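# Load tube rack into fume hood and close sash

## Task

Set the tube rack on the fume hood's work surface so that the whole rack sits past the orange tape line, standing upright with each tube seated all the way down in a hole, and pull the sash fully closed. The task fails if the rack or any tube reaches the floor, or if the robot topples or finishes leaning. Nothing may depend on the robot to stay in place at the end; release everything and back the robot away when finished.

## Robot and tools

Robot: a Hello Robot Stretch 4, about 1.6 m tall, with one arm. It has an omni-wheel base (rim no more than 0.23 m from the base origin), a lift on a vertical mast, an arm that telescopes forward, a three-joint wrist and a two-finger gripper. Cameras on the robot: head_camera, head_left_camera, head_right_camera, wrist_camera. A loose object may occasionally get nudged by something outside the robot.

Frames: the base frame sits on the floor below the base centre, x ahead, y to the left, z up. hand_pose is reported in this frame and marks a point between the open fingertips; with all wrist joints at 0 its axes line up with the base frame. The printed hand position may be somewhat wrong. The odometry frame is the base frame as it was when the scene began.

Tool execute_actions: argument "actions" is a list holding one action or none (an empty list just reports state and images). Optional "cameras" picks which images come back: a list of names from the four cameras or "all"; omitted or null means all, [] means none; a bad name rejects the call. An action may contain "base", "joints", or both, plus optional "pace" and "contact_limits"; alternatively it contains only {"end_of_arm": "enable_torque"}, which re-energises any wrist or gripper motor that shut off so it holds its current spot. Base and joint motions start at once and may finish at different times.

"base" holds exactly one relative move, measured from where the base last reported itself: {"translate_m": d} drives straight, forward positive, -2 to 2 m; {"strafe_m": d} slides sideways, left positive, -2 to 2 m; {"rotate_rad": d} spins in place, counter-clockwise from above positive, -3.2 to 3.2 rad. None of these are poses.

"joints" maps joint names to absolute targets (each one a single number, not an offset): lift_m 0 to 1.2 m (done within 0.004); arm_m 0 to 0.55 m extension (0.004); wrist_yaw_rad -1.134 to 4.276 (0 ahead, positive turns left, 3.14 tucked back, beyond 3.4 the arm may block; 0.02); wrist_pitch_rad -1.117 to 4.259 (0 level, 1.57 pointing down; 0.05); wrist_roll_rad -1.117 to 4.259 (0 keeps the fingers level, positive turns clockwise viewed from behind; 0.02); gripper_m -0.038 to 0.141 m fingertip gap (negative means fingers pressing together; 0.004). A joint target past its range is clipped and run, with a note; any other out-of-range value or unknown key rejects the whole call and nothing moves. Anything not named in an action may still be driving toward an earlier target without the status showing it. Each action is capped at 15 s.

"pace": "slow", "default" (if omitted), "fast" or "max". Base top speeds are 0.1/0.3/0.4/0.6 m/s and 1/2/3/4 rad/s in that order; when the lift is above 0.2 m these are further reduced, down to 0.3 m/s and 1 rad/s at lift 1.2. Wrist speed is the same at every pace.

"contact_limits": only key arm_m, a number 0 (gentlest) to 0.75 (firmest), default 0.5; the arm stops when it pushes harder than that. Example: {"joints": {"arm_m": 0.3}, "contact_limits": {"arm_m": 0.15}}.

Tool wait: {"seconds": 0 to 10}; commands nothing new and returns the same report as an empty action. Tool zoom_image: {"camera": name, "region": [x0, y0, x1, y1]} in pixels of that camera's most recent full image, origin top-left, at most 504 by 504. Tool finished_scene: {"scene": number}; ends the current scene for good once the last command has been held and reports success, then shows the next task. Answering without any tool call ends everything. If you resume from an earlier context, first send an empty execute_actions to learn the scene and task. If a result reports a stop, later movement, wait and finished_scene calls in that same reply are skipped.

Reading results: base_status and joint_status describe how each commanded motion ended. "done" for the base only means the wheels turned the full amount, slip included. "off_target": stopped short and may still push. "contact_stop_at_<key>": blocked by something; the lift, arm or wheels then go slack (a slack lift may sag under load, slack wheels may roll). "limit_stop_at_<name>": a built-in limit intervened. "limit_stop_at_tilt": leaning over 6 degrees; lift, arm and wheels go slack and ignore commands until the lean eases. "limit_stop_at_own_body": a joint was about to hit the robot; you may move it away, and lift and arm may go slack; it tends to occur with wrist_pitch_rad under -0.2 combined with wrist_roll_rad under -0.4 or over 4. "torque_fault": a wrist or gripper motor overloaded (gripper pressed into something, or over about 2 kg held level) and went limp until enable_torque. After these stops the old target is dropped; slack parts hold again once moved. on_its_own lists things not commanded by this call; "held at" there gives a joint's held target, not its position. A motor effort at rest outside its rest range suggests pushing or carrying load.

Other readings: lidar_m has 12 rough distances in metres from the base origin, 30-degree sectors starting straight ahead and going counter-clockwise (4th left, 7th behind, 10th right); "-" means nothing seen or closer than 0.25 m. It senses from about 0.15 m up to robot height, can miss glass, clear plastic, thin legs and much behind the robot. wrist_depth_mm is a 7 by 7 grid from top-left of median depths, 100 to 2000 mm, "-" invalid; the robot's own body appears, clear objects do not. base_odometry counts wheel rotation (heading -3.142 to 3.142, left positive). If turned_by_wheels and turned_by_imu disagree by over about 0.1 rad, a collision or slip likely occurred and the heading is off by roughly their difference. base_tilt is in degrees, forward and right positive, with a fixed bias up to about 1.5. motor_effort is percent of maximum, positive toward larger joint values, bracket is the peak during the last action (noisy); wheel_0..2 positive pushes a right turn; a load held level moves wrist_pitch_rad effort away from 0.

Gripping: command a gap smaller than the object; squeezing harder pulls it toward the wrist by up to a third of the shortfall, and opening pushes it out. Neither gripper_m nor "done" proves a grasp; a firm squeeze at a command of 0 or more shows as a clear gripper_m effort change. Fingertips pressed on a surface can jam; lift to free them. To unfold the wrist at the start, send lift_m 0.4 with wrist_yaw_rad 0 together.

Avoid: driving or turning with over 1 kg held and arm_m above 0.2 (tipping risk, worse at fast paces); steady hard pushes or pulls, especially high up or at high contact limits; drops, slams and hard hits; letting the rack or tubes fall. Shorter robot motion time is better.

Each tool is called after "Call:" as name(argument=value, ...) on one line, values as JSON.

## Session

Call:
execute_actions(actions=[])

Scene clock: 0.00 s.
base_odometry: x=+0.000 y=+0.000 heading=+0.000 (m, m, rad; odometry frame)
turned_by_wheels: +0.000 (rad since the last result)
turned_by_imu: +0.000 (rad since the last result)
base_tilt: forward=+0.2 right=-0.3 (deg)
lidar_m: 1.52 1.49 2.54 1.17 1.17 1.29 1.37 1.33 1.49 2.23 2.29 1.92
base_status: not commanded
joint_positions: lift_m=+0.151 arm_m=+0.000 wrist_yaw_rad=+3.081 wrist_pitch_rad=+0.005 wrist_roll_rad=+0.018 gripper_m=+0.057
joint_status: not commanded
motor_effort: lift_m=+18 arm_m=+0 wrist_yaw_rad=+0 wrist_pitch_rad=-8 wrist_roll_rad=-1 gripper_m=-2 wheel_0=-1 wheel_1=-1 wheel_2=+0 (%)
hand_pose: x=-0.1118 y=+0.1047 z=+0.3275 quat_wxyz=(+0.030, -0.002, +0.009, +0.999) (m; base frame)
wrist_depth_mm: 140 143 1618 1756 - - 1708 / - 142 1618 1756 - 1537 1336 / 111 141 1618 1808 1983 - 1863 / 128 147 1618 1756 - - 1921 / 1255 1366 1576 1708 - - 1863 / 1281 1366 210 1576 1281 1661 1661 / 931 842 917 917 931 1060 1042
pictures: head_camera, head_left_camera, head_right_camera, wrist_camera
Images, in order (width x height): head_camera 420x560, head_left_camera 420x672, head_right_camera 420x672, wrist_camera 616x392.

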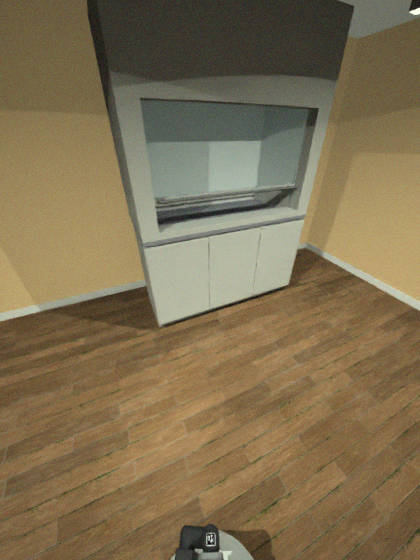

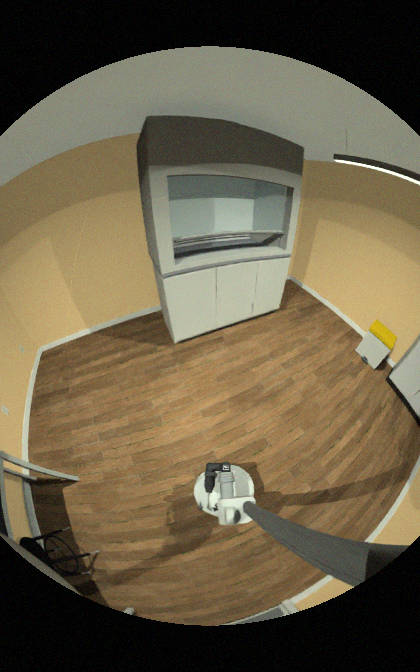

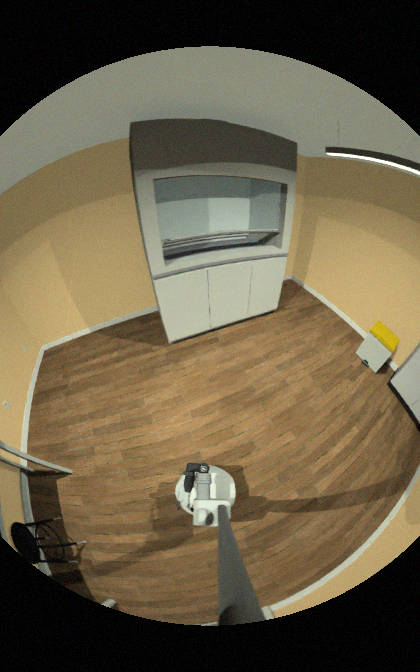

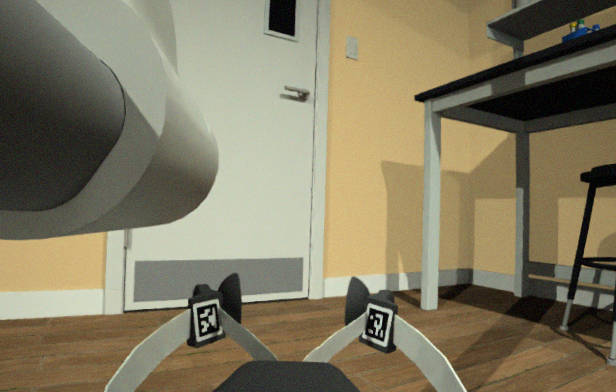

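Call:
execute_actions(actions=[{"base":{"rotate_rad":2.2},"joints":{"lift_m":0.4,"wrist_yaw_rad":0}}])

Scene clock: 2.63 s.
base_odometry: x=+0.000 y=+0.000 heading=+2.199 (m, m, rad; odometry frame)
turned_by_wheels: +2.199 (rad since the last result)
turned_by_imu: +2.219 (rad since the last result)
base_tilt: forward=+0.2 right=-0.3 (deg)
lidar_m: 1.15 1.39 1.30 1.35 1.56 2.34 2.32 1.78 1.51 2.32 2.33 1.14
base_status: done
joint_positions: lift_m=+0.400 arm_m=+0.000 wrist_yaw_rad=+0.000 wrist_pitch_rad=+0.005 wrist_roll_rad=+0.018 gripper_m=+0.057
joint_status: all done
motor_effort: lift_m=+22(26) arm_m=+0(0) wrist_yaw_rad=+0(3) wrist_pitch_rad=-8(8) wrist_roll_rad=+0(0) gripper_m=-3(3) wheel_0=-3(9) wheel_1=-4(10) wheel_2=-3(11) (%)
hand_pose: x=+0.4595 y=-0.0873 z=+0.5763 quat_wxyz=(+1.000, +0.009, +0.003, +0.000) (m; base frame)
wrist_depth_mm: 1576 - 1756 1756 1576 1576 1618 / 1661 - 1921 1863 1756 1708 1618 / 1499 1182 1464 1397 1366 1281 1576 / 1537 1983 1921 1863 1756 1661 1618 / 1499 - 1921 1756 1756 1661 1576 / 1576 1921 211 1808 1537 1661 1537 / 1397 1397 1397 1118 1499 1576 1464
pictures: head_camera, head_left_camera, head_right_camera, wrist_camera
Images, in order (width x height): head_camera 420x560, head_left_camera 420x672, head_right_camera 420x672, wrist_camera 616x392.

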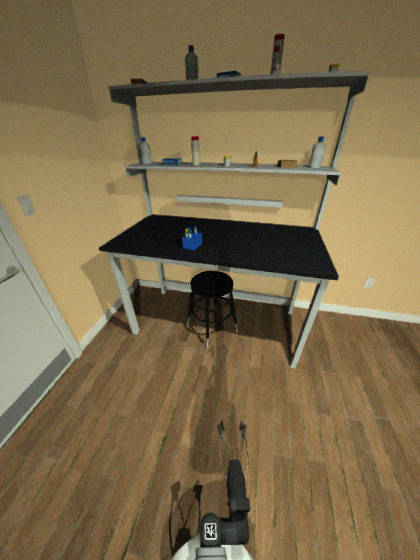

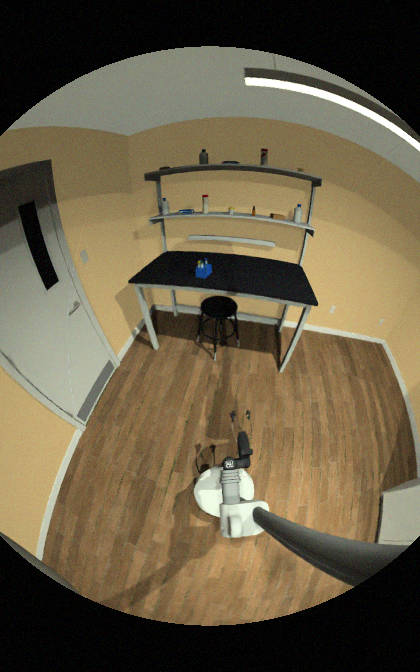

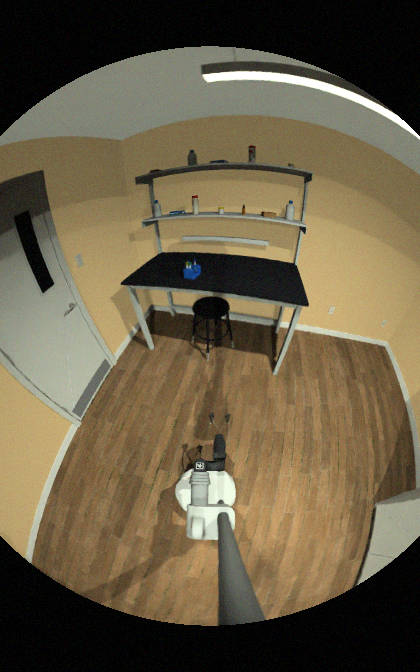

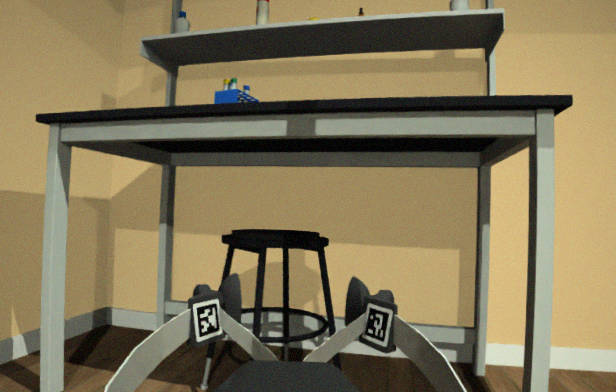

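Call:
execute_actions(actions=[{"base":{"strafe_m":0.2},"joints":{"lift_m":0.85,"gripper_m":0.12}}])

Call:
zoom_image(camera="head_camera", region=[140,200,260,280])

Scene clock: 5.60 s.
base_odometry: x=-0.162 y=-0.118 heading=+2.199 (m, m, rad; odometry frame)
turned_by_wheels: +0.000 (rad since the last result)
turned_by_imu: -0.001 (rad since the last result)
base_tilt: forward=+0.0 right=-0.2 (deg)
lidar_m: 1.19 1.34 1.15 1.17 1.35 2.26 2.29 2.03 1.67 2.52 2.37 1.19
base_status: done
joint_positions: lift_m=+0.850 arm_m=+0.000 wrist_yaw_rad=+0.000 wrist_pitch_rad=+0.005 wrist_roll_rad=+0.018 gripper_m=+0.120
joint_status: all done
motor_effort: lift_m=+22(20) arm_m=+0(0) wrist_yaw_rad=+0(1) wrist_pitch_rad=-8(8) wrist_roll_rad=+0(0) gripper_m=-1(3) wheel_0=+0(12) wheel_1=+2(12) wheel_2=+0(1) (%)
hand_pose: x=+0.4594 y=-0.0874 z=+1.0263 quat_wxyz=(+1.000, +0.009, +0.003, +0.000) (m; base frame)
wrist_depth_mm: 1397 1863 1983 1808 1708 1499 1661 / 1397 1921 1983 1921 1863 1808 1618 / 1430 1863 1921 1863 1808 1708 1618 / 1397 1921 1983 1863 1808 1661 1661 / 1464 1661 1464 1255 1756 1708 1618 / 1464 214 1138 1863 221 946 917 / 1464 1661 1921 162 1756 1661 1576
pictures: head_camera, head_left_camera, head_right_camera, wrist_camera
Images, in order (width x height): head_camera 420x560, head_left_camera 420x672, head_right_camera 420x672, wrist_camera 616x392.

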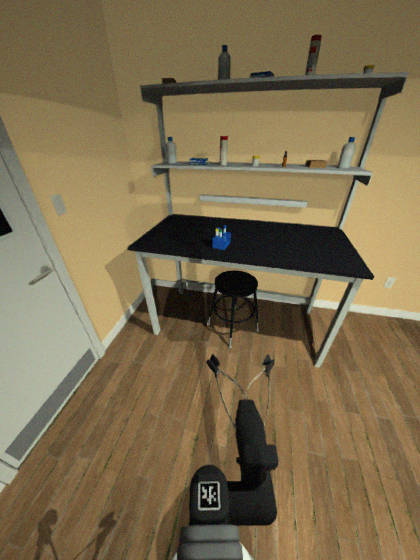

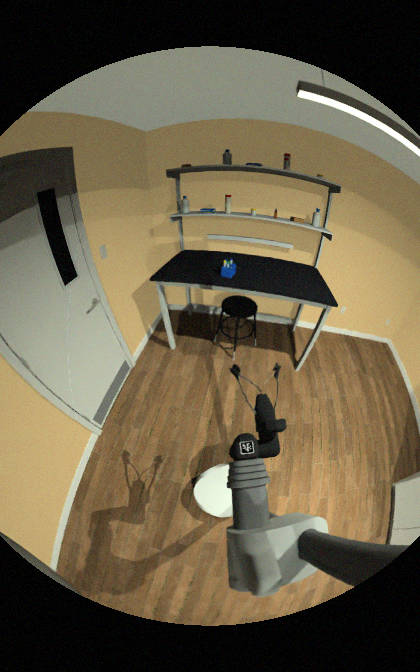

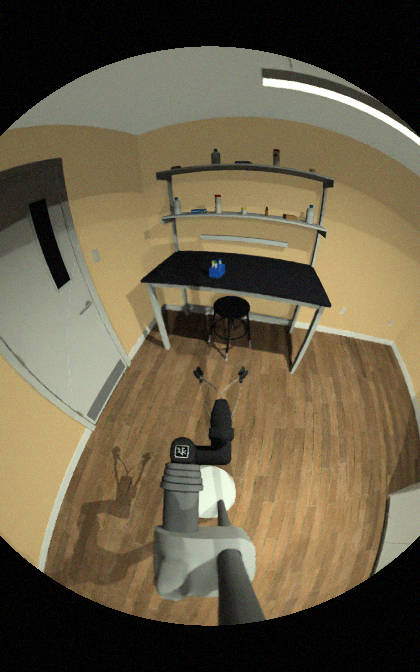

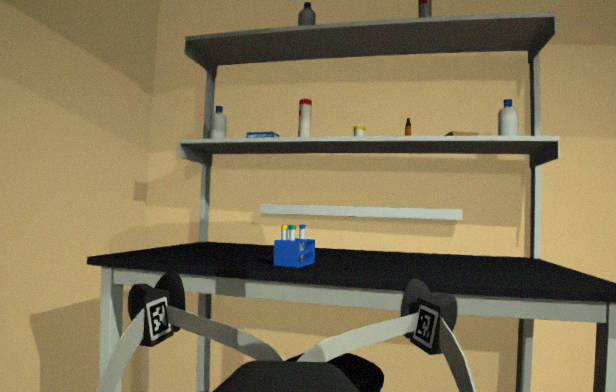

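Region (140, 200, 260, 280) of head_camera's 420x560 image, scaled by 4.200, with more detail than that image has.

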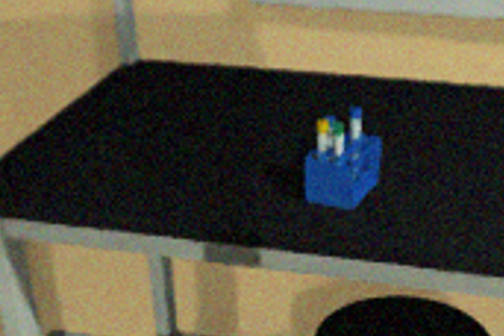

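Call:
execute_actions(actions=[{"base":{"rotate_rad":-1.83}}], cameras=[])

Call:
execute_actions(actions=[{"base":{"strafe_m":-0.7}}], cameras=["head_camera","wrist_camera"])

Scene clock: 8.17 s.
base_odometry: x=-0.162 y=-0.118 heading=+0.370 (m, m, rad; odometry frame)
turned_by_wheels: -1.829 (rad since the last result)
turned_by_imu: -1.847 (rad since the last result)
base_tilt: forward=+0.2 right=-0.3 (deg)
lidar_m: 1.69 2.61 1.28 1.19 1.29 1.21 1.15 1.22 1.62 2.23 2.31 1.79
base_status: done
joint_positions: lift_m=+0.850 arm_m=+0.000 wrist_yaw_rad=+0.000 wrist_pitch_rad=+0.005 wrist_roll_rad=+0.018 gripper_m=+0.120
joint_status: not commanded
motor_effort: lift_m=+22(22) arm_m=+0(0) wrist_yaw_rad=+1(0) wrist_pitch_rad=-7(8) wrist_roll_rad=+0(0) gripper_m=+0(0) wheel_0=+3(12) wheel_1=+5(10) wheel_2=+4(7) (%)
hand_pose: x=+0.4594 y=-0.0874 z=+1.0263 quat_wxyz=(+1.000, +0.009, +0.003, +0.000) (m; base frame)
wrist_depth_mm: - - - 1576 1576 1618 1661 / - - - - - - 1808 / - - - - - - 1921 / - - - - - - 1863 / - - - 1537 1537 1576 1618 / - 215 - 1537 221 1618 1576 / - - - 162 1537 1576 1537
pictures: none
No camera images: the call's "cameras" was empty. Leave "cameras" out to get every camera's image.

Scene clock: 11.83 s.
base_odometry: x=+0.091 y=-0.770 heading=+0.370 (m, m, rad; odometry frame)
turned_by_wheels: +0.000 (rad since the last result)
turned_by_imu: +0.000 (rad since the last result)
base_tilt: forward=+0.2 right=-0.3 (deg)
lidar_m: 1.70 1.76 1.99 1.93 1.71 1.23 1.14 1.15 1.62 1.55 1.57 1.80
base_status: done
joint_positions: lift_m=+0.850 arm_m=+0.000 wrist_yaw_rad=+0.000 wrist_pitch_rad=+0.005 wrist_roll_rad=+0.018 gripper_m=+0.120
joint_status: not commanded
motor_effort: lift_m=+21(22) arm_m=+0(0) wrist_yaw_rad=+0(2) wrist_pitch_rad=-8(8) wrist_roll_rad=+0(0) gripper_m=+0(0) wheel_0=+3(14) wheel_1=-3(12) wheel_2=+0(0) (%)
hand_pose: x=+0.4594 y=-0.0874 z=+1.0264 quat_wxyz=(+1.000, +0.009, +0.003, +0.000) (m; base frame)
wrist_depth_mm: - 1537 1499 1576 1576 - - / - 1661 - - - - - / - 1661 - - - - - / - 1537 - - - - - / - 1499 1537 1576 1537 - - / - 214 1499 1576 220 - - / - 1499 1499 162 1576 - -
pictures: head_camera, wrist_camera
Images, in order (width x height): head_camera 420x560, wrist_camera 616x392.

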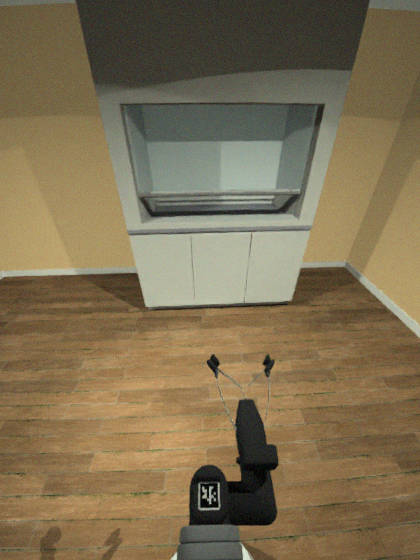

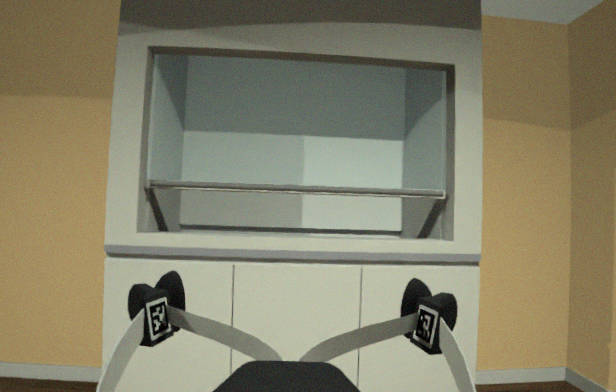

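Call:
execute_actions(actions=[{"base":{"translate_m":0.85}}])

Scene clock: 16.33 s.
base_odometry: x=+0.884 y=-0.462 heading=+0.370 (m, m, rad; odometry frame)
turned_by_wheels: +0.000 (rad since the last result)
turned_by_imu: -0.004 (rad since the last result)
base_tilt: forward=+0.2 right=-0.3 (deg)
lidar_m: 0.85 0.90 2.38 1.97 2.02 2.12 2.00 2.05 1.60 1.52 2.01 0.91
base_status: done
joint_positions: lift_m=+0.850 arm_m=+0.000 wrist_yaw_rad=+0.000 wrist_pitch_rad=+0.005 wrist_roll_rad=+0.018 gripper_m=+0.120
joint_status: not commanded
motor_effort: lift_m=+21(22) arm_m=+0(0) wrist_yaw_rad=+0(2) wrist_pitch_rad=-8(8) wrist_roll_rad=+0(0) gripper_m=+1(0) wheel_0=+3(7) wheel_1=+4(9) wheel_2=-2(10) (%)
hand_pose: x=+0.4594 y=-0.0874 z=+1.0264 quat_wxyz=(+1.000, +0.009, +0.003, +0.000) (m; base frame)
wrist_depth_mm: 931 1336 1366 1397 1397 1308 917 / 931 1308 1366 1366 1430 1336 917 / 842 1229 1308 1366 1366 1308 931 / 976 1336 1308 1308 1397 1205 854 / 820 1255 1308 1336 1366 1182 878 / 634 214 654 683 221 707 699 / 627 640 647 161 683 699 699
pictures: head_camera, head_left_camera, head_right_camera, wrist_camera
Images, in order (width x height): head_camera 420x560, head_left_camera 420x672, head_right_camera 420x672, wrist_camera 616x392.

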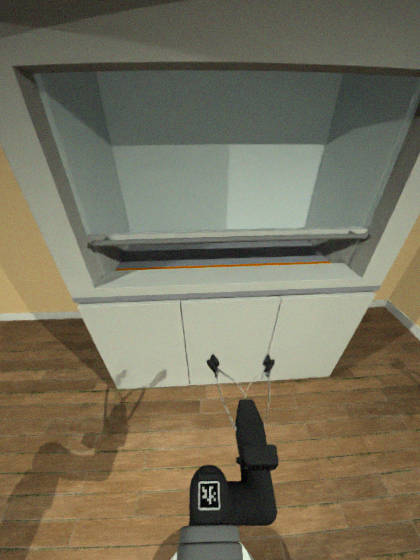

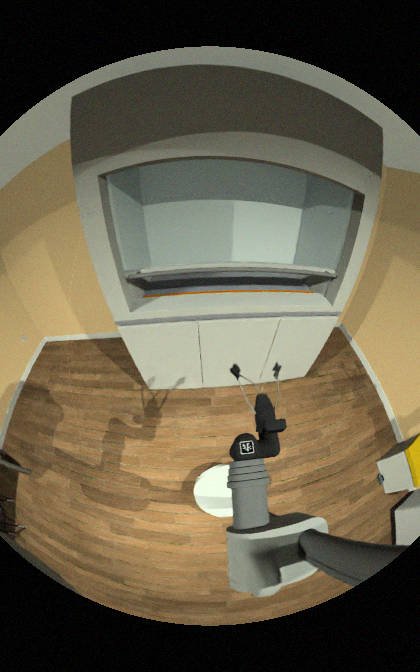

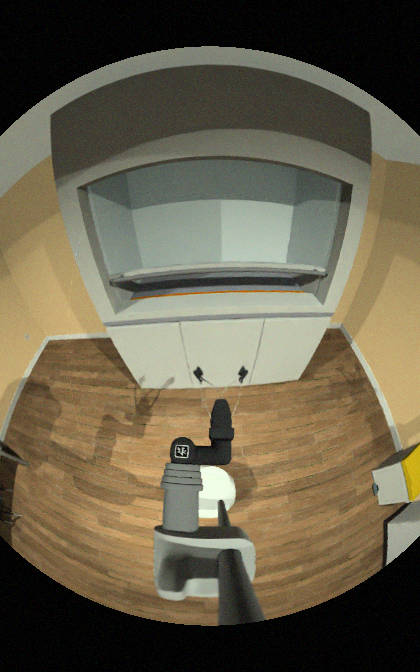

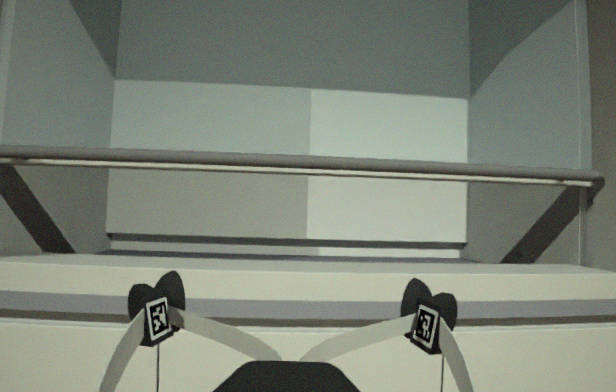

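Call:
execute_actions(actions=[{"base":{"rotate_rad":0.06},"joints":{"lift_m":0.92,"gripper_m":0.0}}], cameras=[])

Call:
execute_actions(actions=[{"base":{"translate_m":0.3}}])

Scene clock: 18.87 s.
base_odometry: x=+0.884 y=-0.462 heading=+0.430 (m, m, rad; odometry frame)
turned_by_wheels: +0.059 (rad since the last result)
turned_by_imu: +0.059 (rad since the last result)
base_tilt: forward=+0.0 right=-0.3 (deg)
lidar_m: 0.85 0.91 2.51 1.94 2.05 2.10 2.00 2.09 1.55 1.50 1.21 0.89
base_status: done
joint_positions: lift_m=+0.920 arm_m=+0.000 wrist_yaw_rad=+0.000 wrist_pitch_rad=+0.005 wrist_roll_rad=+0.018 gripper_m=+0.000
joint_status: all done
motor_effort: lift_m=+22(25) arm_m=+0(0) wrist_yaw_rad=+1(2) wrist_pitch_rad=-8(7) wrist_roll_rad=+0(0) gripper_m=-6(6) wheel_0=-2(5) wheel_1=-5(6) wheel_2=-3(7) (%)
hand_pose: x=+0.4594 y=-0.0874 z=+1.0963 quat_wxyz=(+1.000, +0.009, +0.003, +0.000) (m; base frame)
wrist_depth_mm: 809 1205 1336 1336 1366 1366 1008 / 820 1229 1308 1336 1366 1397 1008 / 820 1255 1366 1366 1308 1366 1025 / 759 1182 1308 1336 1336 1255 976 / 842 1281 1336 1308 1336 1366 1025 / 654 661 661 204 715 732 732 / 647 640 182 180 176 668 661
pictures: none
No camera images: the call's "cameras" was empty. Leave "cameras" out to get every camera's image.

Scene clock: 21.33 s.
base_odometry: x=+1.156 y=-0.337 heading=+0.430 (m, m, rad; odometry frame)
turned_by_wheels: +0.000 (rad since the last result)
turned_by_imu: -0.001 (rad since the last result)
base_tilt: forward=+0.3 right=-0.3 (deg)
lidar_m: 0.55 0.60 2.10 2.03 2.02 2.40 2.30 2.13 1.59 1.97 0.81 0.60
base_status: done
joint_positions: lift_m=+0.920 arm_m=+0.000 wrist_yaw_rad=+0.000 wrist_pitch_rad=+0.005 wrist_roll_rad=+0.018 gripper_m=+0.000
joint_status: not commanded
motor_effort: lift_m=+22(22) arm_m=+0(0) wrist_yaw_rad=+1(1) wrist_pitch_rad=-8(8) wrist_roll_rad=+0(0) gripper_m=-7(5) wheel_0=+3(9) wheel_1=+5(8) wheel_2=-2(12) (%)
hand_pose: x=+0.4594 y=-0.0874 z=+1.0963 quat_wxyz=(+1.000, +0.009, +0.003, +0.000) (m; base frame)
wrist_depth_mm: 809 1042 1042 1042 1060 1042 1008 / 820 1042 1008 1042 1042 1025 1025 / 820 1025 1025 1025 1042 1042 1025 / 452 452 459 459 459 462 931 / 820 1008 1008 1025 1025 1025 1008 / 768 831 788 204 917 931 917 / 415 410 183 180 176 466 480
pictures: head_camera, head_left_camera, head_right_camera, wrist_camera
Images, in order (width x height): head_camera 420x560, head_left_camera 420x672, head_right_camera 420x672, wrist_camera 616x392.

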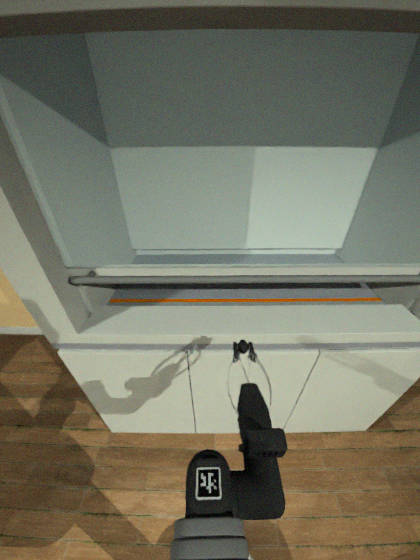

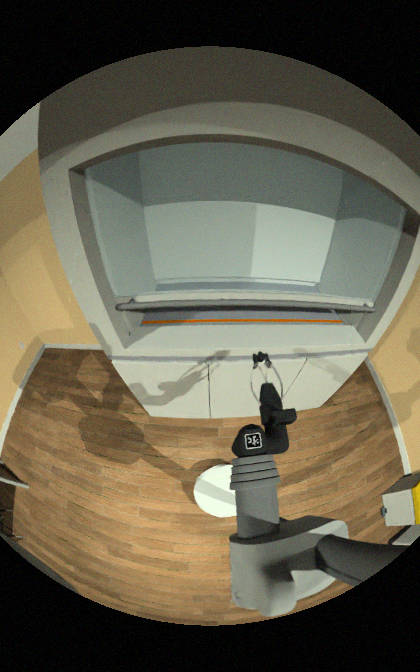

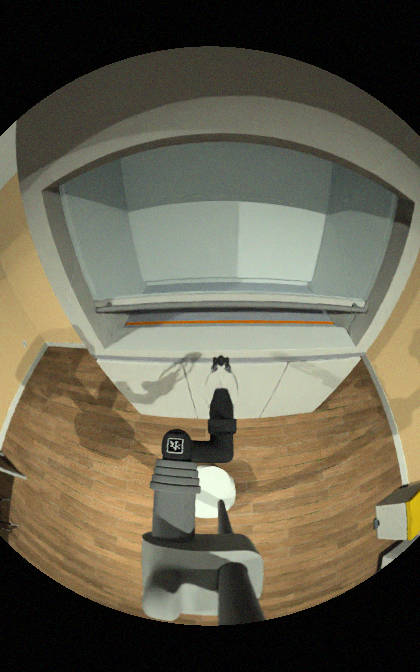

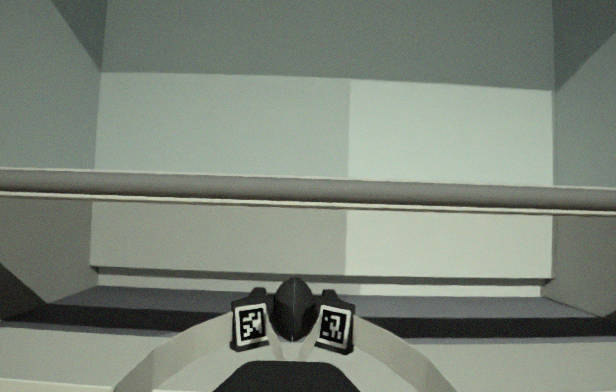

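Call:
execute_actions(actions=[{"joints":{"lift_m":0.9,"arm_m":0.24},"contact_limits":{"arm_m":0.15}}], cameras=["head_camera","wrist_camera"])

Scene clock: 23.40 s.
base_odometry: x=+1.156 y=-0.337 heading=+0.430 (m, m, rad; odometry frame)
turned_by_wheels: +0.000 (rad since the last result)
turned_by_imu: -0.001 (rad since the last result)
base_tilt: forward=+0.2 right=-0.2 (deg)
lidar_m: 0.55 0.58 2.10 2.02 2.04 2.41 2.31 2.14 1.62 1.98 0.82 0.58
base_status: not commanded
joint_positions: lift_m=+0.900 arm_m=+0.239 wrist_yaw_rad=+0.000 wrist_pitch_rad=+0.005 wrist_roll_rad=+0.018 gripper_m=+0.000
joint_status: all done
motor_effort: lift_m=+14(19) arm_m=+7(7) wrist_yaw_rad=+1(1) wrist_pitch_rad=-7(8) wrist_roll_rad=+0(1) gripper_m=-5(5) wheel_0=+3(3) wheel_1=+5(5) wheel_2=-2(2) (%)
contact_limits: arm_m 0.15
hand_pose: x=+0.6981 y=-0.0874 z=+1.0770 quat_wxyz=(+1.000, +0.009, +0.003, +0.000) (m; base frame)
wrist_depth_mm: 778 778 788 798 788 798 809 / 455 778 788 788 788 809 809 / 214 216 176 175 173 172 171 / 759 778 778 778 778 788 778 / 768 759 778 778 788 778 788 / 715 759 699 204 831 778 788 / 480 469 182 180 176 535 554
pictures: head_camera, wrist_camera
Images, in order (width x height): head_camera 420x560, wrist_camera 616x392.

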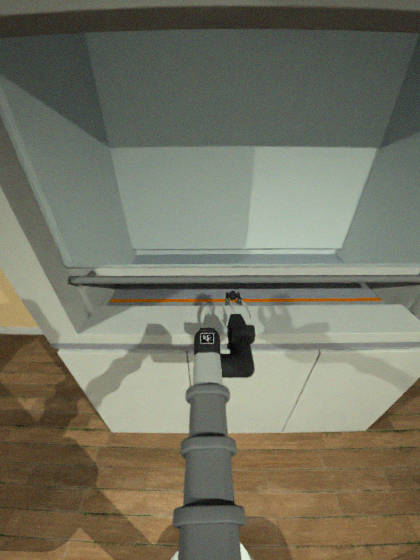

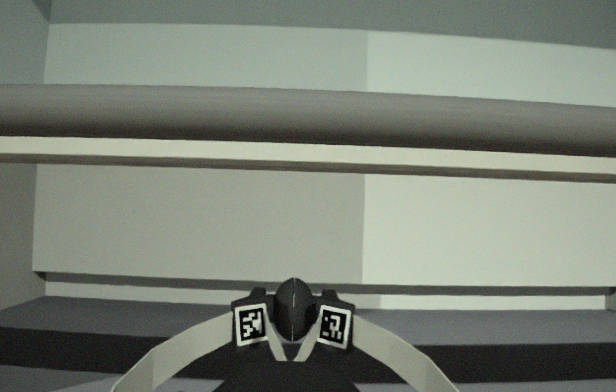

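Call:
execute_actions(actions=[{"joints":{"lift_m":1.0,"arm_m":0.26},"pace":"slow"}], cameras=["head_camera","wrist_camera"])

Scene clock: 25.73 s.
base_odometry: x=+1.156 y=-0.337 heading=+0.430 (m, m, rad; odometry frame)
turned_by_wheels: +0.000 (rad since the last result)
turned_by_imu: -0.001 (rad since the last result)
base_tilt: forward=+0.2 right=-0.3 (deg)
lidar_m: 0.55 0.59 2.13 1.99 2.04 2.39 2.32 2.12 1.60 1.97 0.80 0.58
base_status: not commanded
joint_positions: lift_m=+1.000 arm_m=+0.259 wrist_yaw_rad=+0.000 wrist_pitch_rad=+0.010 wrist_roll_rad=+0.018 gripper_m=+0.000
joint_status: all done
motor_effort: lift_m=+24(28) arm_m=+7(12) wrist_yaw_rad=+1(0) wrist_pitch_rad=-22(100) wrist_roll_rad=+0(0) gripper_m=-6(7) wheel_0=+3(3) wheel_1=+5(5) wheel_2=-2(2) (%)
hand_pose: x=+0.7181 y=-0.0874 z=+1.1748 quat_wxyz=(+1.000, +0.009, +0.005, +0.000) (m; base frame)
wrist_depth_mm: 759 759 768 778 788 778 798 / 750 768 768 759 768 759 788 / 759 759 759 759 778 759 778 / 741 750 750 759 768 759 768 / 143 143 144 144 146 147 147 / 750 741 187 195 759 750 768 / 691 699 183 180 176 778 778
pictures: head_camera, wrist_camera
Images, in order (width x height): head_camera 420x560, wrist_camera 616x392.

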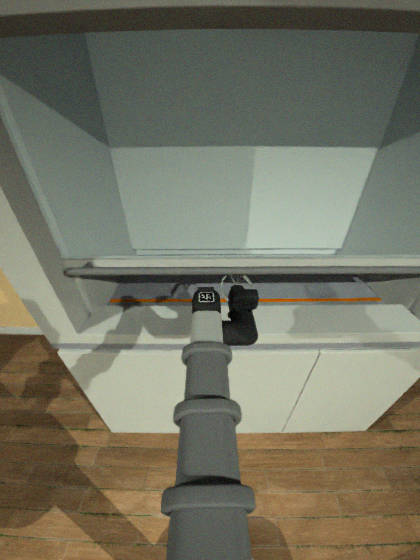

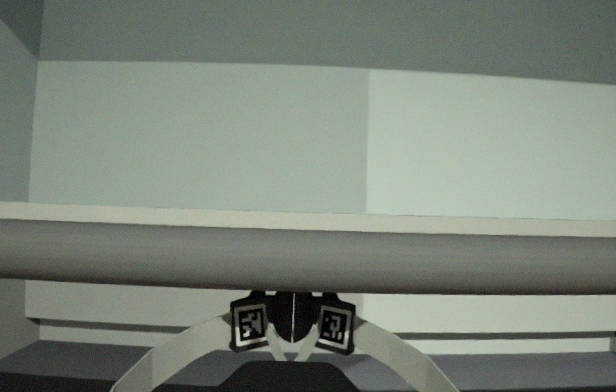

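Call:
execute_actions(actions=[{"joints":{"lift_m":1.2},"pace":"slow"}], cameras=["head_camera","wrist_camera"])

Scene clock: 36.97 s.
torque_fault: wrist_pitch_rad switched itself off since the last result.
base_odometry: x=+1.156 y=-0.337 heading=+0.430 (m, m, rad; odometry frame)
turned_by_wheels: +0.000 (rad since the last result)
turned_by_imu: -0.003 (rad since the last result)
base_tilt: forward=+0.2 right=-0.2 (deg)
lidar_m: 0.54 0.60 2.11 2.01 2.06 2.41 2.32 2.13 1.62 1.97 0.79 0.60
base_status: not commanded
joint_positions: lift_m=+1.200 arm_m=+0.259 wrist_yaw_rad=+0.000 wrist_pitch_rad=+1.295 wrist_roll_rad=+0.018 gripper_m=+0.000
joint_status: all done
on_its_own: wrist_pitch_rad is off since a torque_fault, until you send "end_of_arm": "enable_torque" (its first target +0.003 is given up)
motor_effort: lift_m=+22(32) arm_m=+6(7) wrist_yaw_rad=-1(0) wrist_pitch_rad=-1(100) wrist_roll_rad=+0(0) gripper_m=-6(10) wheel_0=+3(3) wheel_1=+5(5) wheel_2=-2(2) (%)
hand_pose: x=+0.5086 y=-0.0874 z=+1.1003 quat_wxyz=(+0.798, +0.007, +0.603, -0.005) (m; base frame)
wrist_depth_mm: 492 500 500 504 508 508 517 / 410 413 415 418 480 484 488 / 389 392 399 394 402 404 410 / 375 379 379 379 379 384 387 / 654 609 580 559 539 521 512 / 1255 1255 1138 204 1308 1308 1281 / 1205 1205 183 180 176 1281 1281
pictures: head_camera, wrist_camera
Images, in order (width x height): head_camera 420x560, wrist_camera 616x392.

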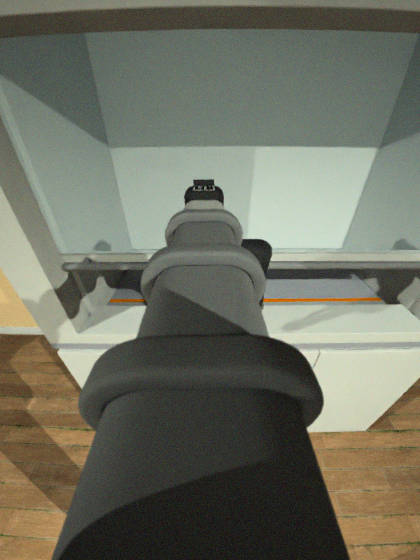

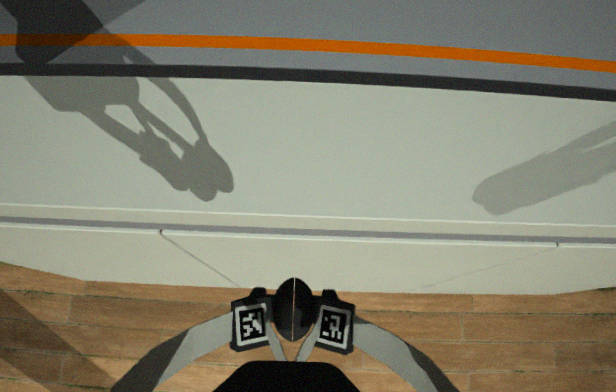

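Call:
execute_actions(actions=[{"end_of_arm":"enable_torque"}], cameras=[])

Call:
execute_actions(actions=[{"joints":{"arm_m":0.0,"wrist_pitch_rad":0}}], cameras=[])

Call:
execute_actions(actions=[{"joints":{"wrist_yaw_rad":3.1,"lift_m":0.95}}])

Scene clock: 37.77 s.
base_odometry: x=+1.156 y=-0.337 heading=+0.430 (m, m, rad; odometry frame)
turned_by_wheels: +0.000 (rad since the last result)
turned_by_imu: +0.000 (rad since the last result)
base_tilt: forward=+0.1 right=-0.3 (deg)
lidar_m: 0.54 0.58 2.07 2.00 2.04 2.41 2.32 2.12 1.59 1.98 0.80 0.58
base_status: not commanded
joint_positions: lift_m=+1.200 arm_m=+0.259 wrist_yaw_rad=+0.000 wrist_pitch_rad=+1.304 wrist_roll_rad=+0.018 gripper_m=+0.000
joint_status: not commanded
end_of_arm: enable_torque: each motor that was off is on again
on_its_own: wrist_pitch_rad is held at +1.304, not at its first target +0.003, since a torque_fault
motor_effort: lift_m=+23(23) arm_m=+6(6) wrist_yaw_rad=-1(0) wrist_pitch_rad=-2(2) wrist_roll_rad=+0(0) gripper_m=-6(6) wheel_0=+3(3) wheel_1=+5(5) wheel_2=-2(2) (%)
hand_pose: x=+0.5061 y=-0.0874 z=+1.0996 quat_wxyz=(+0.795, +0.007, +0.607, -0.005) (m; base frame)
wrist_depth_mm: 488 492 496 504 504 504 517 / 410 413 413 415 418 484 488 / 387 387 392 397 397 402 404 / 373 375 377 379 379 382 387 / 707 654 609 585 569 554 539 / 1255 1255 1255 203 1255 1281 1281 / 1205 1255 183 180 176 1255 1255
pictures: none
No camera images: the call's "cameras" was empty. Leave "cameras" out to get every camera's image.

Scene clock: 39.67 s.
base_odometry: x=+1.156 y=-0.337 heading=+0.430 (m, m, rad; odometry frame)
turned_by_wheels: +0.000 (rad since the last result)
turned_by_imu: +0.000 (rad since the last result)
base_tilt: forward=+0.2 right=-0.3 (deg)
lidar_m: 0.56 0.58 2.11 2.02 2.06 2.39 2.32 2.11 1.62 1.95 0.82 0.60
base_status: not commanded
joint_positions: lift_m=+1.200 arm_m=+0.001 wrist_yaw_rad=+0.000 wrist_pitch_rad=+0.003 wrist_roll_rad=+0.018 gripper_m=+0.000
joint_status: all done
motor_effort: lift_m=+23(23) arm_m=-7(8) wrist_yaw_rad=+0(1) wrist_pitch_rad=-9(12) wrist_roll_rad=+0(0) gripper_m=-6(7) wheel_0=+2(3) wheel_1=+5(5) wheel_2=-1(2) (%)
hand_pose: x=+0.4607 y=-0.0874 z=+1.3771 quat_wxyz=(+1.000, +0.009, +0.001, +0.000) (m; base frame)
wrist_depth_mm: 809 1042 1042 1060 1042 1060 1025 / 831 1025 1042 1042 1042 1060 1042 / 831 1042 1008 1042 1025 1042 1025 / 831 1008 1008 1008 1042 1042 1025 / 831 1025 991 1008 1025 1025 1008 / 854 991 1025 204 1025 1042 991 / 449 445 183 180 177 1025 904
pictures: none
No camera images: the call's "cameras" was empty. Leave "cameras" out to get every camera's image.

Scene clock: 42.03 s.
base_odometry: x=+1.156 y=-0.337 heading=+0.430 (m, m, rad; odometry frame)
turned_by_wheels: +0.000 (rad since the last result)
turned_by_imu: -0.001 (rad since the last result)
base_tilt: forward=+0.1 right=-0.4 (deg)
lidar_m: 0.55 0.59 2.11 1.99 2.02 2.41 2.31 2.13 1.58 1.97 0.79 0.59
base_status: not commanded
joint_positions: lift_m=+0.950 arm_m=+0.001 wrist_yaw_rad=+3.099 wrist_pitch_rad=+0.002 wrist_roll_rad=+0.018 gripper_m=+0.000
joint_status: all done
motor_effort: lift_m=+14(23) arm_m=-7(7) wrist_yaw_rad=+2(8) wrist_pitch_rad=-9(9) wrist_roll_rad=+0(0) gripper_m=-6(5) wheel_0=+3(3) wheel_1=+5(5) wheel_2=-2(2) (%)
hand_pose: x=-0.1124 y=+0.0995 z=+1.1279 quat_wxyz=(+0.021, -0.001, +0.009, +1.000) (m; base frame)
wrist_depth_mm: - 144 - - - - - / - 143 - - - - - / 106 141 271 - - - - / 123 142 - - - - - / - - - - - - - / - - - 204 - - - / - - 183 179 176 - -
pictures: head_camera, head_left_camera, head_right_camera, wrist_camera
Images, in order (width x height): head_camera 420x560, head_left_camera 420x672, head_right_camera 420x672, wrist_camera 616x392.

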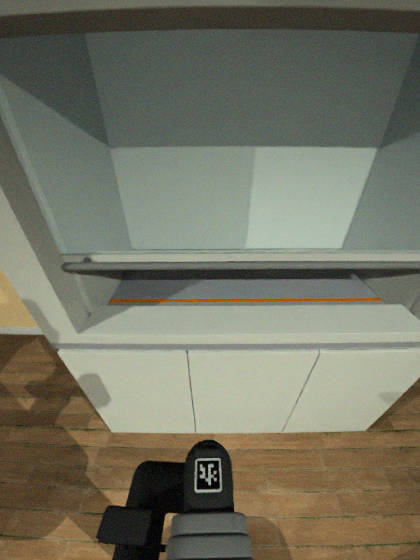

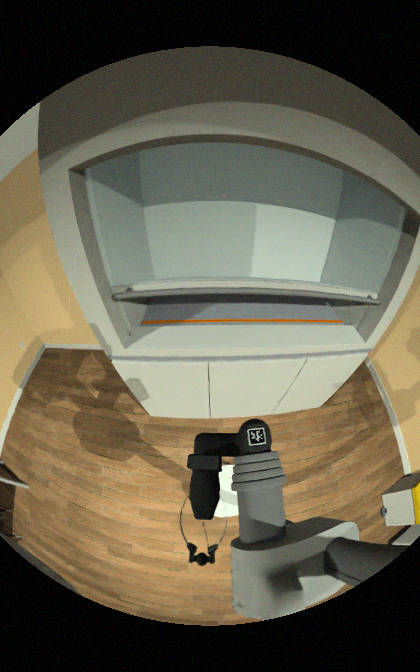

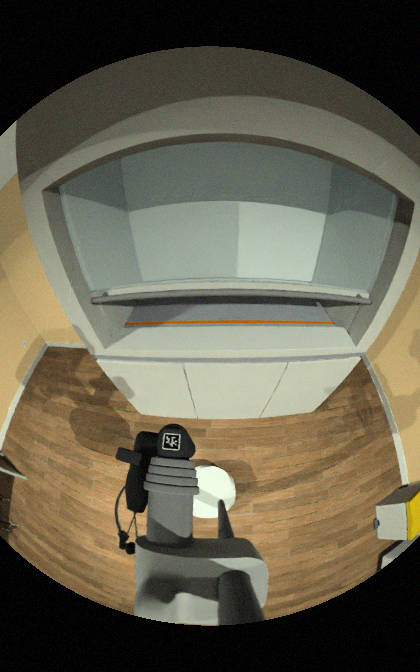

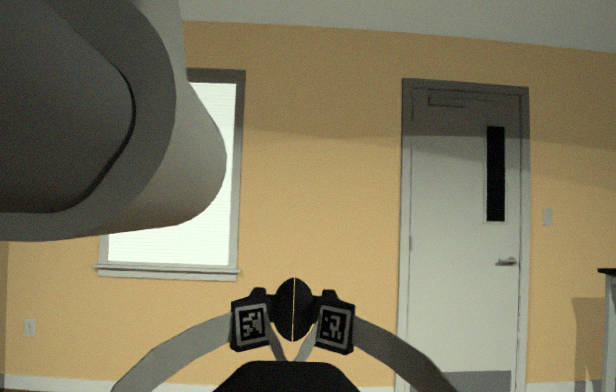

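Call:
execute_actions(actions=[{"base":{"translate_m":0.2},"joints":{"arm_m":0.2,"lift_m":0.92},"contact_limits":{"arm_m":0.1}}], cameras=["head_camera","head_left_camera","head_right_camera"])

Scene clock: 44.43 s.
base_odometry: x=+1.338 y=-0.254 heading=+0.430 (m, m, rad; odometry frame)
turned_by_wheels: +0.000 (rad since the last result)
turned_by_imu: -0.001 (rad since the last result)
base_tilt: forward=+0.3 right=-0.3 (deg)
lidar_m: 0.36 0.40 0.56 2.43 2.07 2.60 2.53 2.13 1.70 1.99 0.49 0.38
base_status: done
joint_positions: lift_m=+0.920 arm_m=+0.199 wrist_yaw_rad=+3.100 wrist_pitch_rad=+0.002 wrist_roll_rad=+0.018 gripper_m=+0.000
joint_status: all done
motor_effort: lift_m=+14(14) arm_m=+7(7) wrist_yaw_rad=+2(3) wrist_pitch_rad=-8(8) wrist_roll_rad=-1(0) gripper_m=-6(6) wheel_0=+5(7) wheel_1=+3(8) wheel_2=-3(11) (%)
contact_limits: arm_m 0.1
hand_pose: x=+0.0851 y=+0.0994 z=+1.0979 quat_wxyz=(+0.021, -0.001, +0.009, +1.000) (m; base frame)
wrist_depth_mm: 362 - - - - - - / 108 136 - - - - - / 113 135 343 - - - - / 129 181 343 - - - - / - - - - - - - / - - - 204 - - - / 349 375 182 180 176 - -
pictures: head_camera, head_left_camera, head_right_camera
Images, in order (width x height): head_camera 420x560, head_left_camera 420x672, head_right_camera 420x672.

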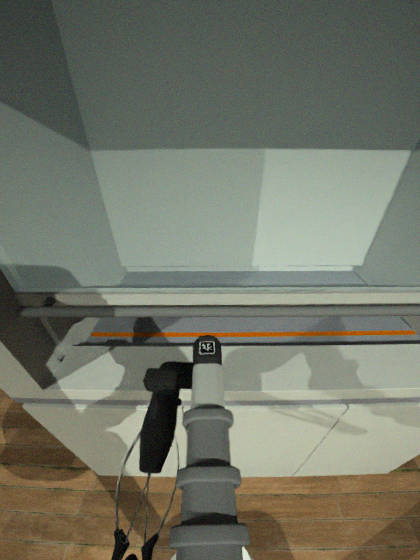

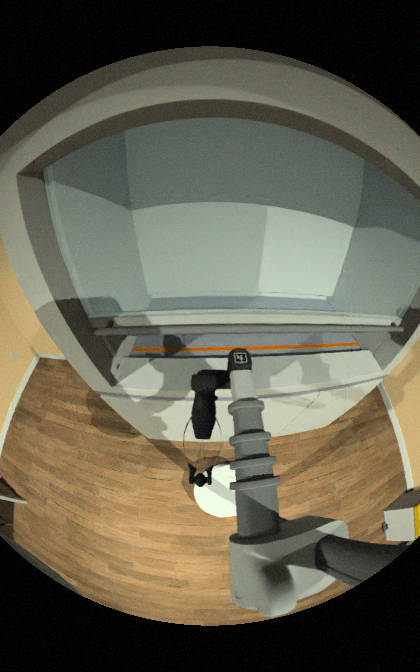

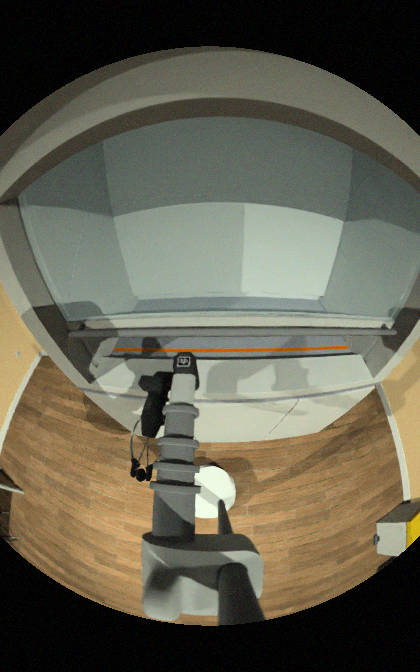

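Call:
execute_actions(actions=[{"joints":{"arm_m":0.34,"lift_m":0.9},"contact_limits":{"arm_m":0.1}}], cameras=["head_camera","head_left_camera","head_right_camera"])

Scene clock: 46.13 s.
base_odometry: x=+1.338 y=-0.254 heading=+0.430 (m, m, rad; odometry frame)
turned_by_wheels: +0.000 (rad since the last result)
turned_by_imu: +0.000 (rad since the last result)
base_tilt: forward=+0.2 right=-0.3 (deg)
lidar_m: 0.36 0.40 0.57 2.44 2.06 2.61 2.53 2.15 1.69 1.97 0.55 0.37
base_status: not commanded
joint_positions: lift_m=+0.900 arm_m=+0.339 wrist_yaw_rad=+3.100 wrist_pitch_rad=+0.002 wrist_roll_rad=+0.018 gripper_m=+0.000
joint_status: all done
motor_effort: lift_m=+14(16) arm_m=+8(8) wrist_yaw_rad=+4(2) wrist_pitch_rad=-8(9) wrist_roll_rad=+0(0) gripper_m=-6(6) wheel_0=+5(5) wheel_1=+3(3) wheel_2=-3(3) (%)
contact_limits: arm_m 0.1
hand_pose: x=+0.2250 y=+0.0994 z=+1.0779 quat_wxyz=(+0.021, -0.001, +0.009, +1.000) (m; base frame)
wrist_depth_mm: 106 - - - - - - / 105 504 - - - - - / 105 163 539 - - - - / 127 210 477 - - - - / - - - - - - - / - - - 204 - - - / - 484 182 179 176 - -
pictures: head_camera, head_left_camera, head_right_camera
Images, in order (width x height): head_camera 420x560, head_left_camera 420x672, head_right_camera 420x672.

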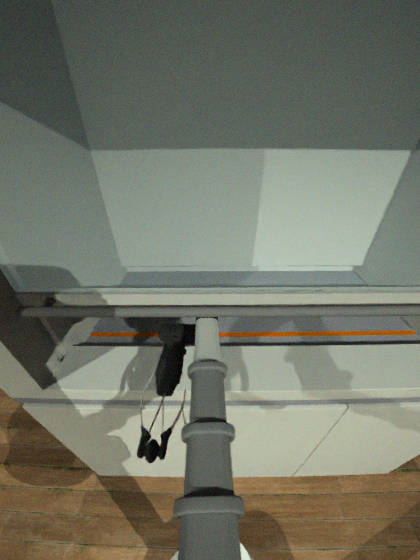

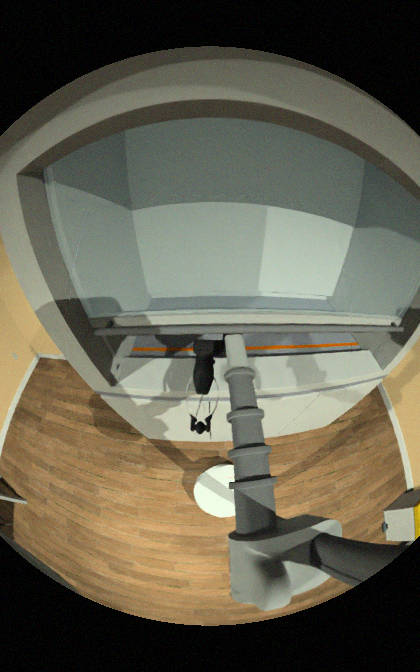

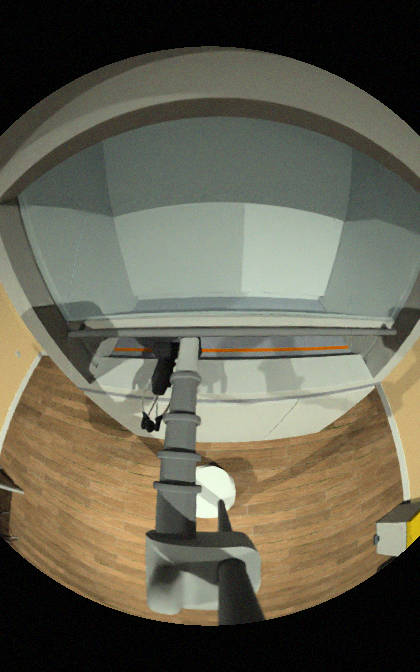

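Under the bar. Lift.

Call:
execute_actions(actions=[{"joints":{"lift_m":1.19},"pace":"slow"}], cameras=["head_camera","head_left_camera"])

Scene clock: 47.17 s.
base_odometry: x=+1.338 y=-0.254 heading=+0.430 (m, m, rad; odometry frame)
turned_by_wheels: +0.000 (rad since the last result)
turned_by_imu: +0.000 (rad since the last result)
base_tilt: forward=+0.2 right=-0.2 (deg)
lidar_m: 0.35 0.39 0.55 2.42 2.06 2.62 2.51 2.12 1.69 1.98 0.56 0.39
base_status: not commanded
joint_positions: lift_m=+0.927 arm_m=+0.339 wrist_yaw_rad=+3.100 wrist_pitch_rad=+0.002 wrist_roll_rad=+0.018 gripper_m=+0.000
joint_status: lift_m contact_stop (moved +0.026 of +0.290)
on_its_own: lift_m is slack since a contact_stop (your +1.190 is given up)
motor_effort: lift_m=+19(40) arm_m=+7(7) wrist_yaw_rad=+2(2) wrist_pitch_rad=-7(8) wrist_roll_rad=+0(0) gripper_m=-6(6) wheel_0=+4(5) wheel_1=+3(3) wheel_2=-3(3) (%)
hand_pose: x=+0.2251 y=+0.0993 z=+1.1041 quat_wxyz=(+0.021, -0.001, +0.009, +1.000) (m; base frame)
wrist_depth_mm: 106 - - - - - - / 106 508 - - - - - / 105 162 535 - - - - / 127 209 477 - - - - / - - - - - - - / - - - 204 - - - / - 488 183 180 176 - -
pictures: head_camera, head_left_camera
Images, in order (width x height): head_camera 420x560, head_left_camera 420x672.

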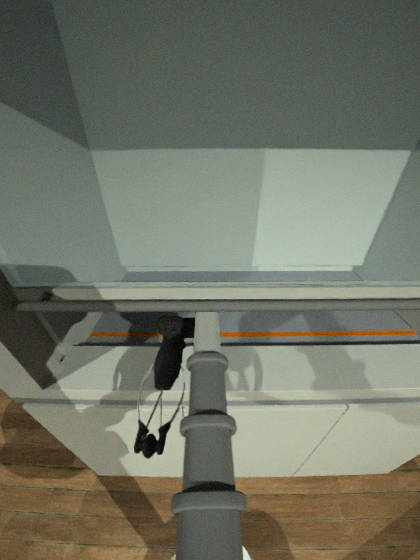

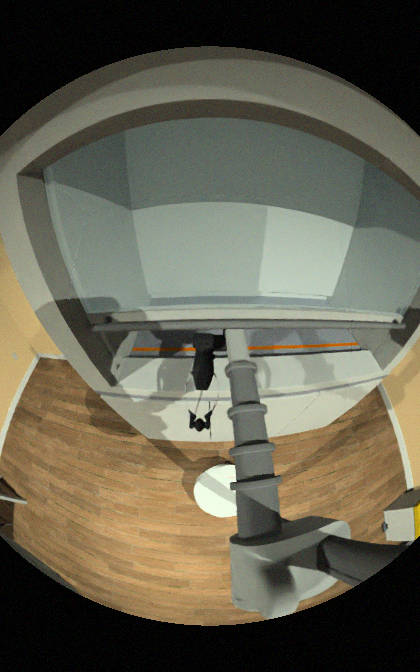

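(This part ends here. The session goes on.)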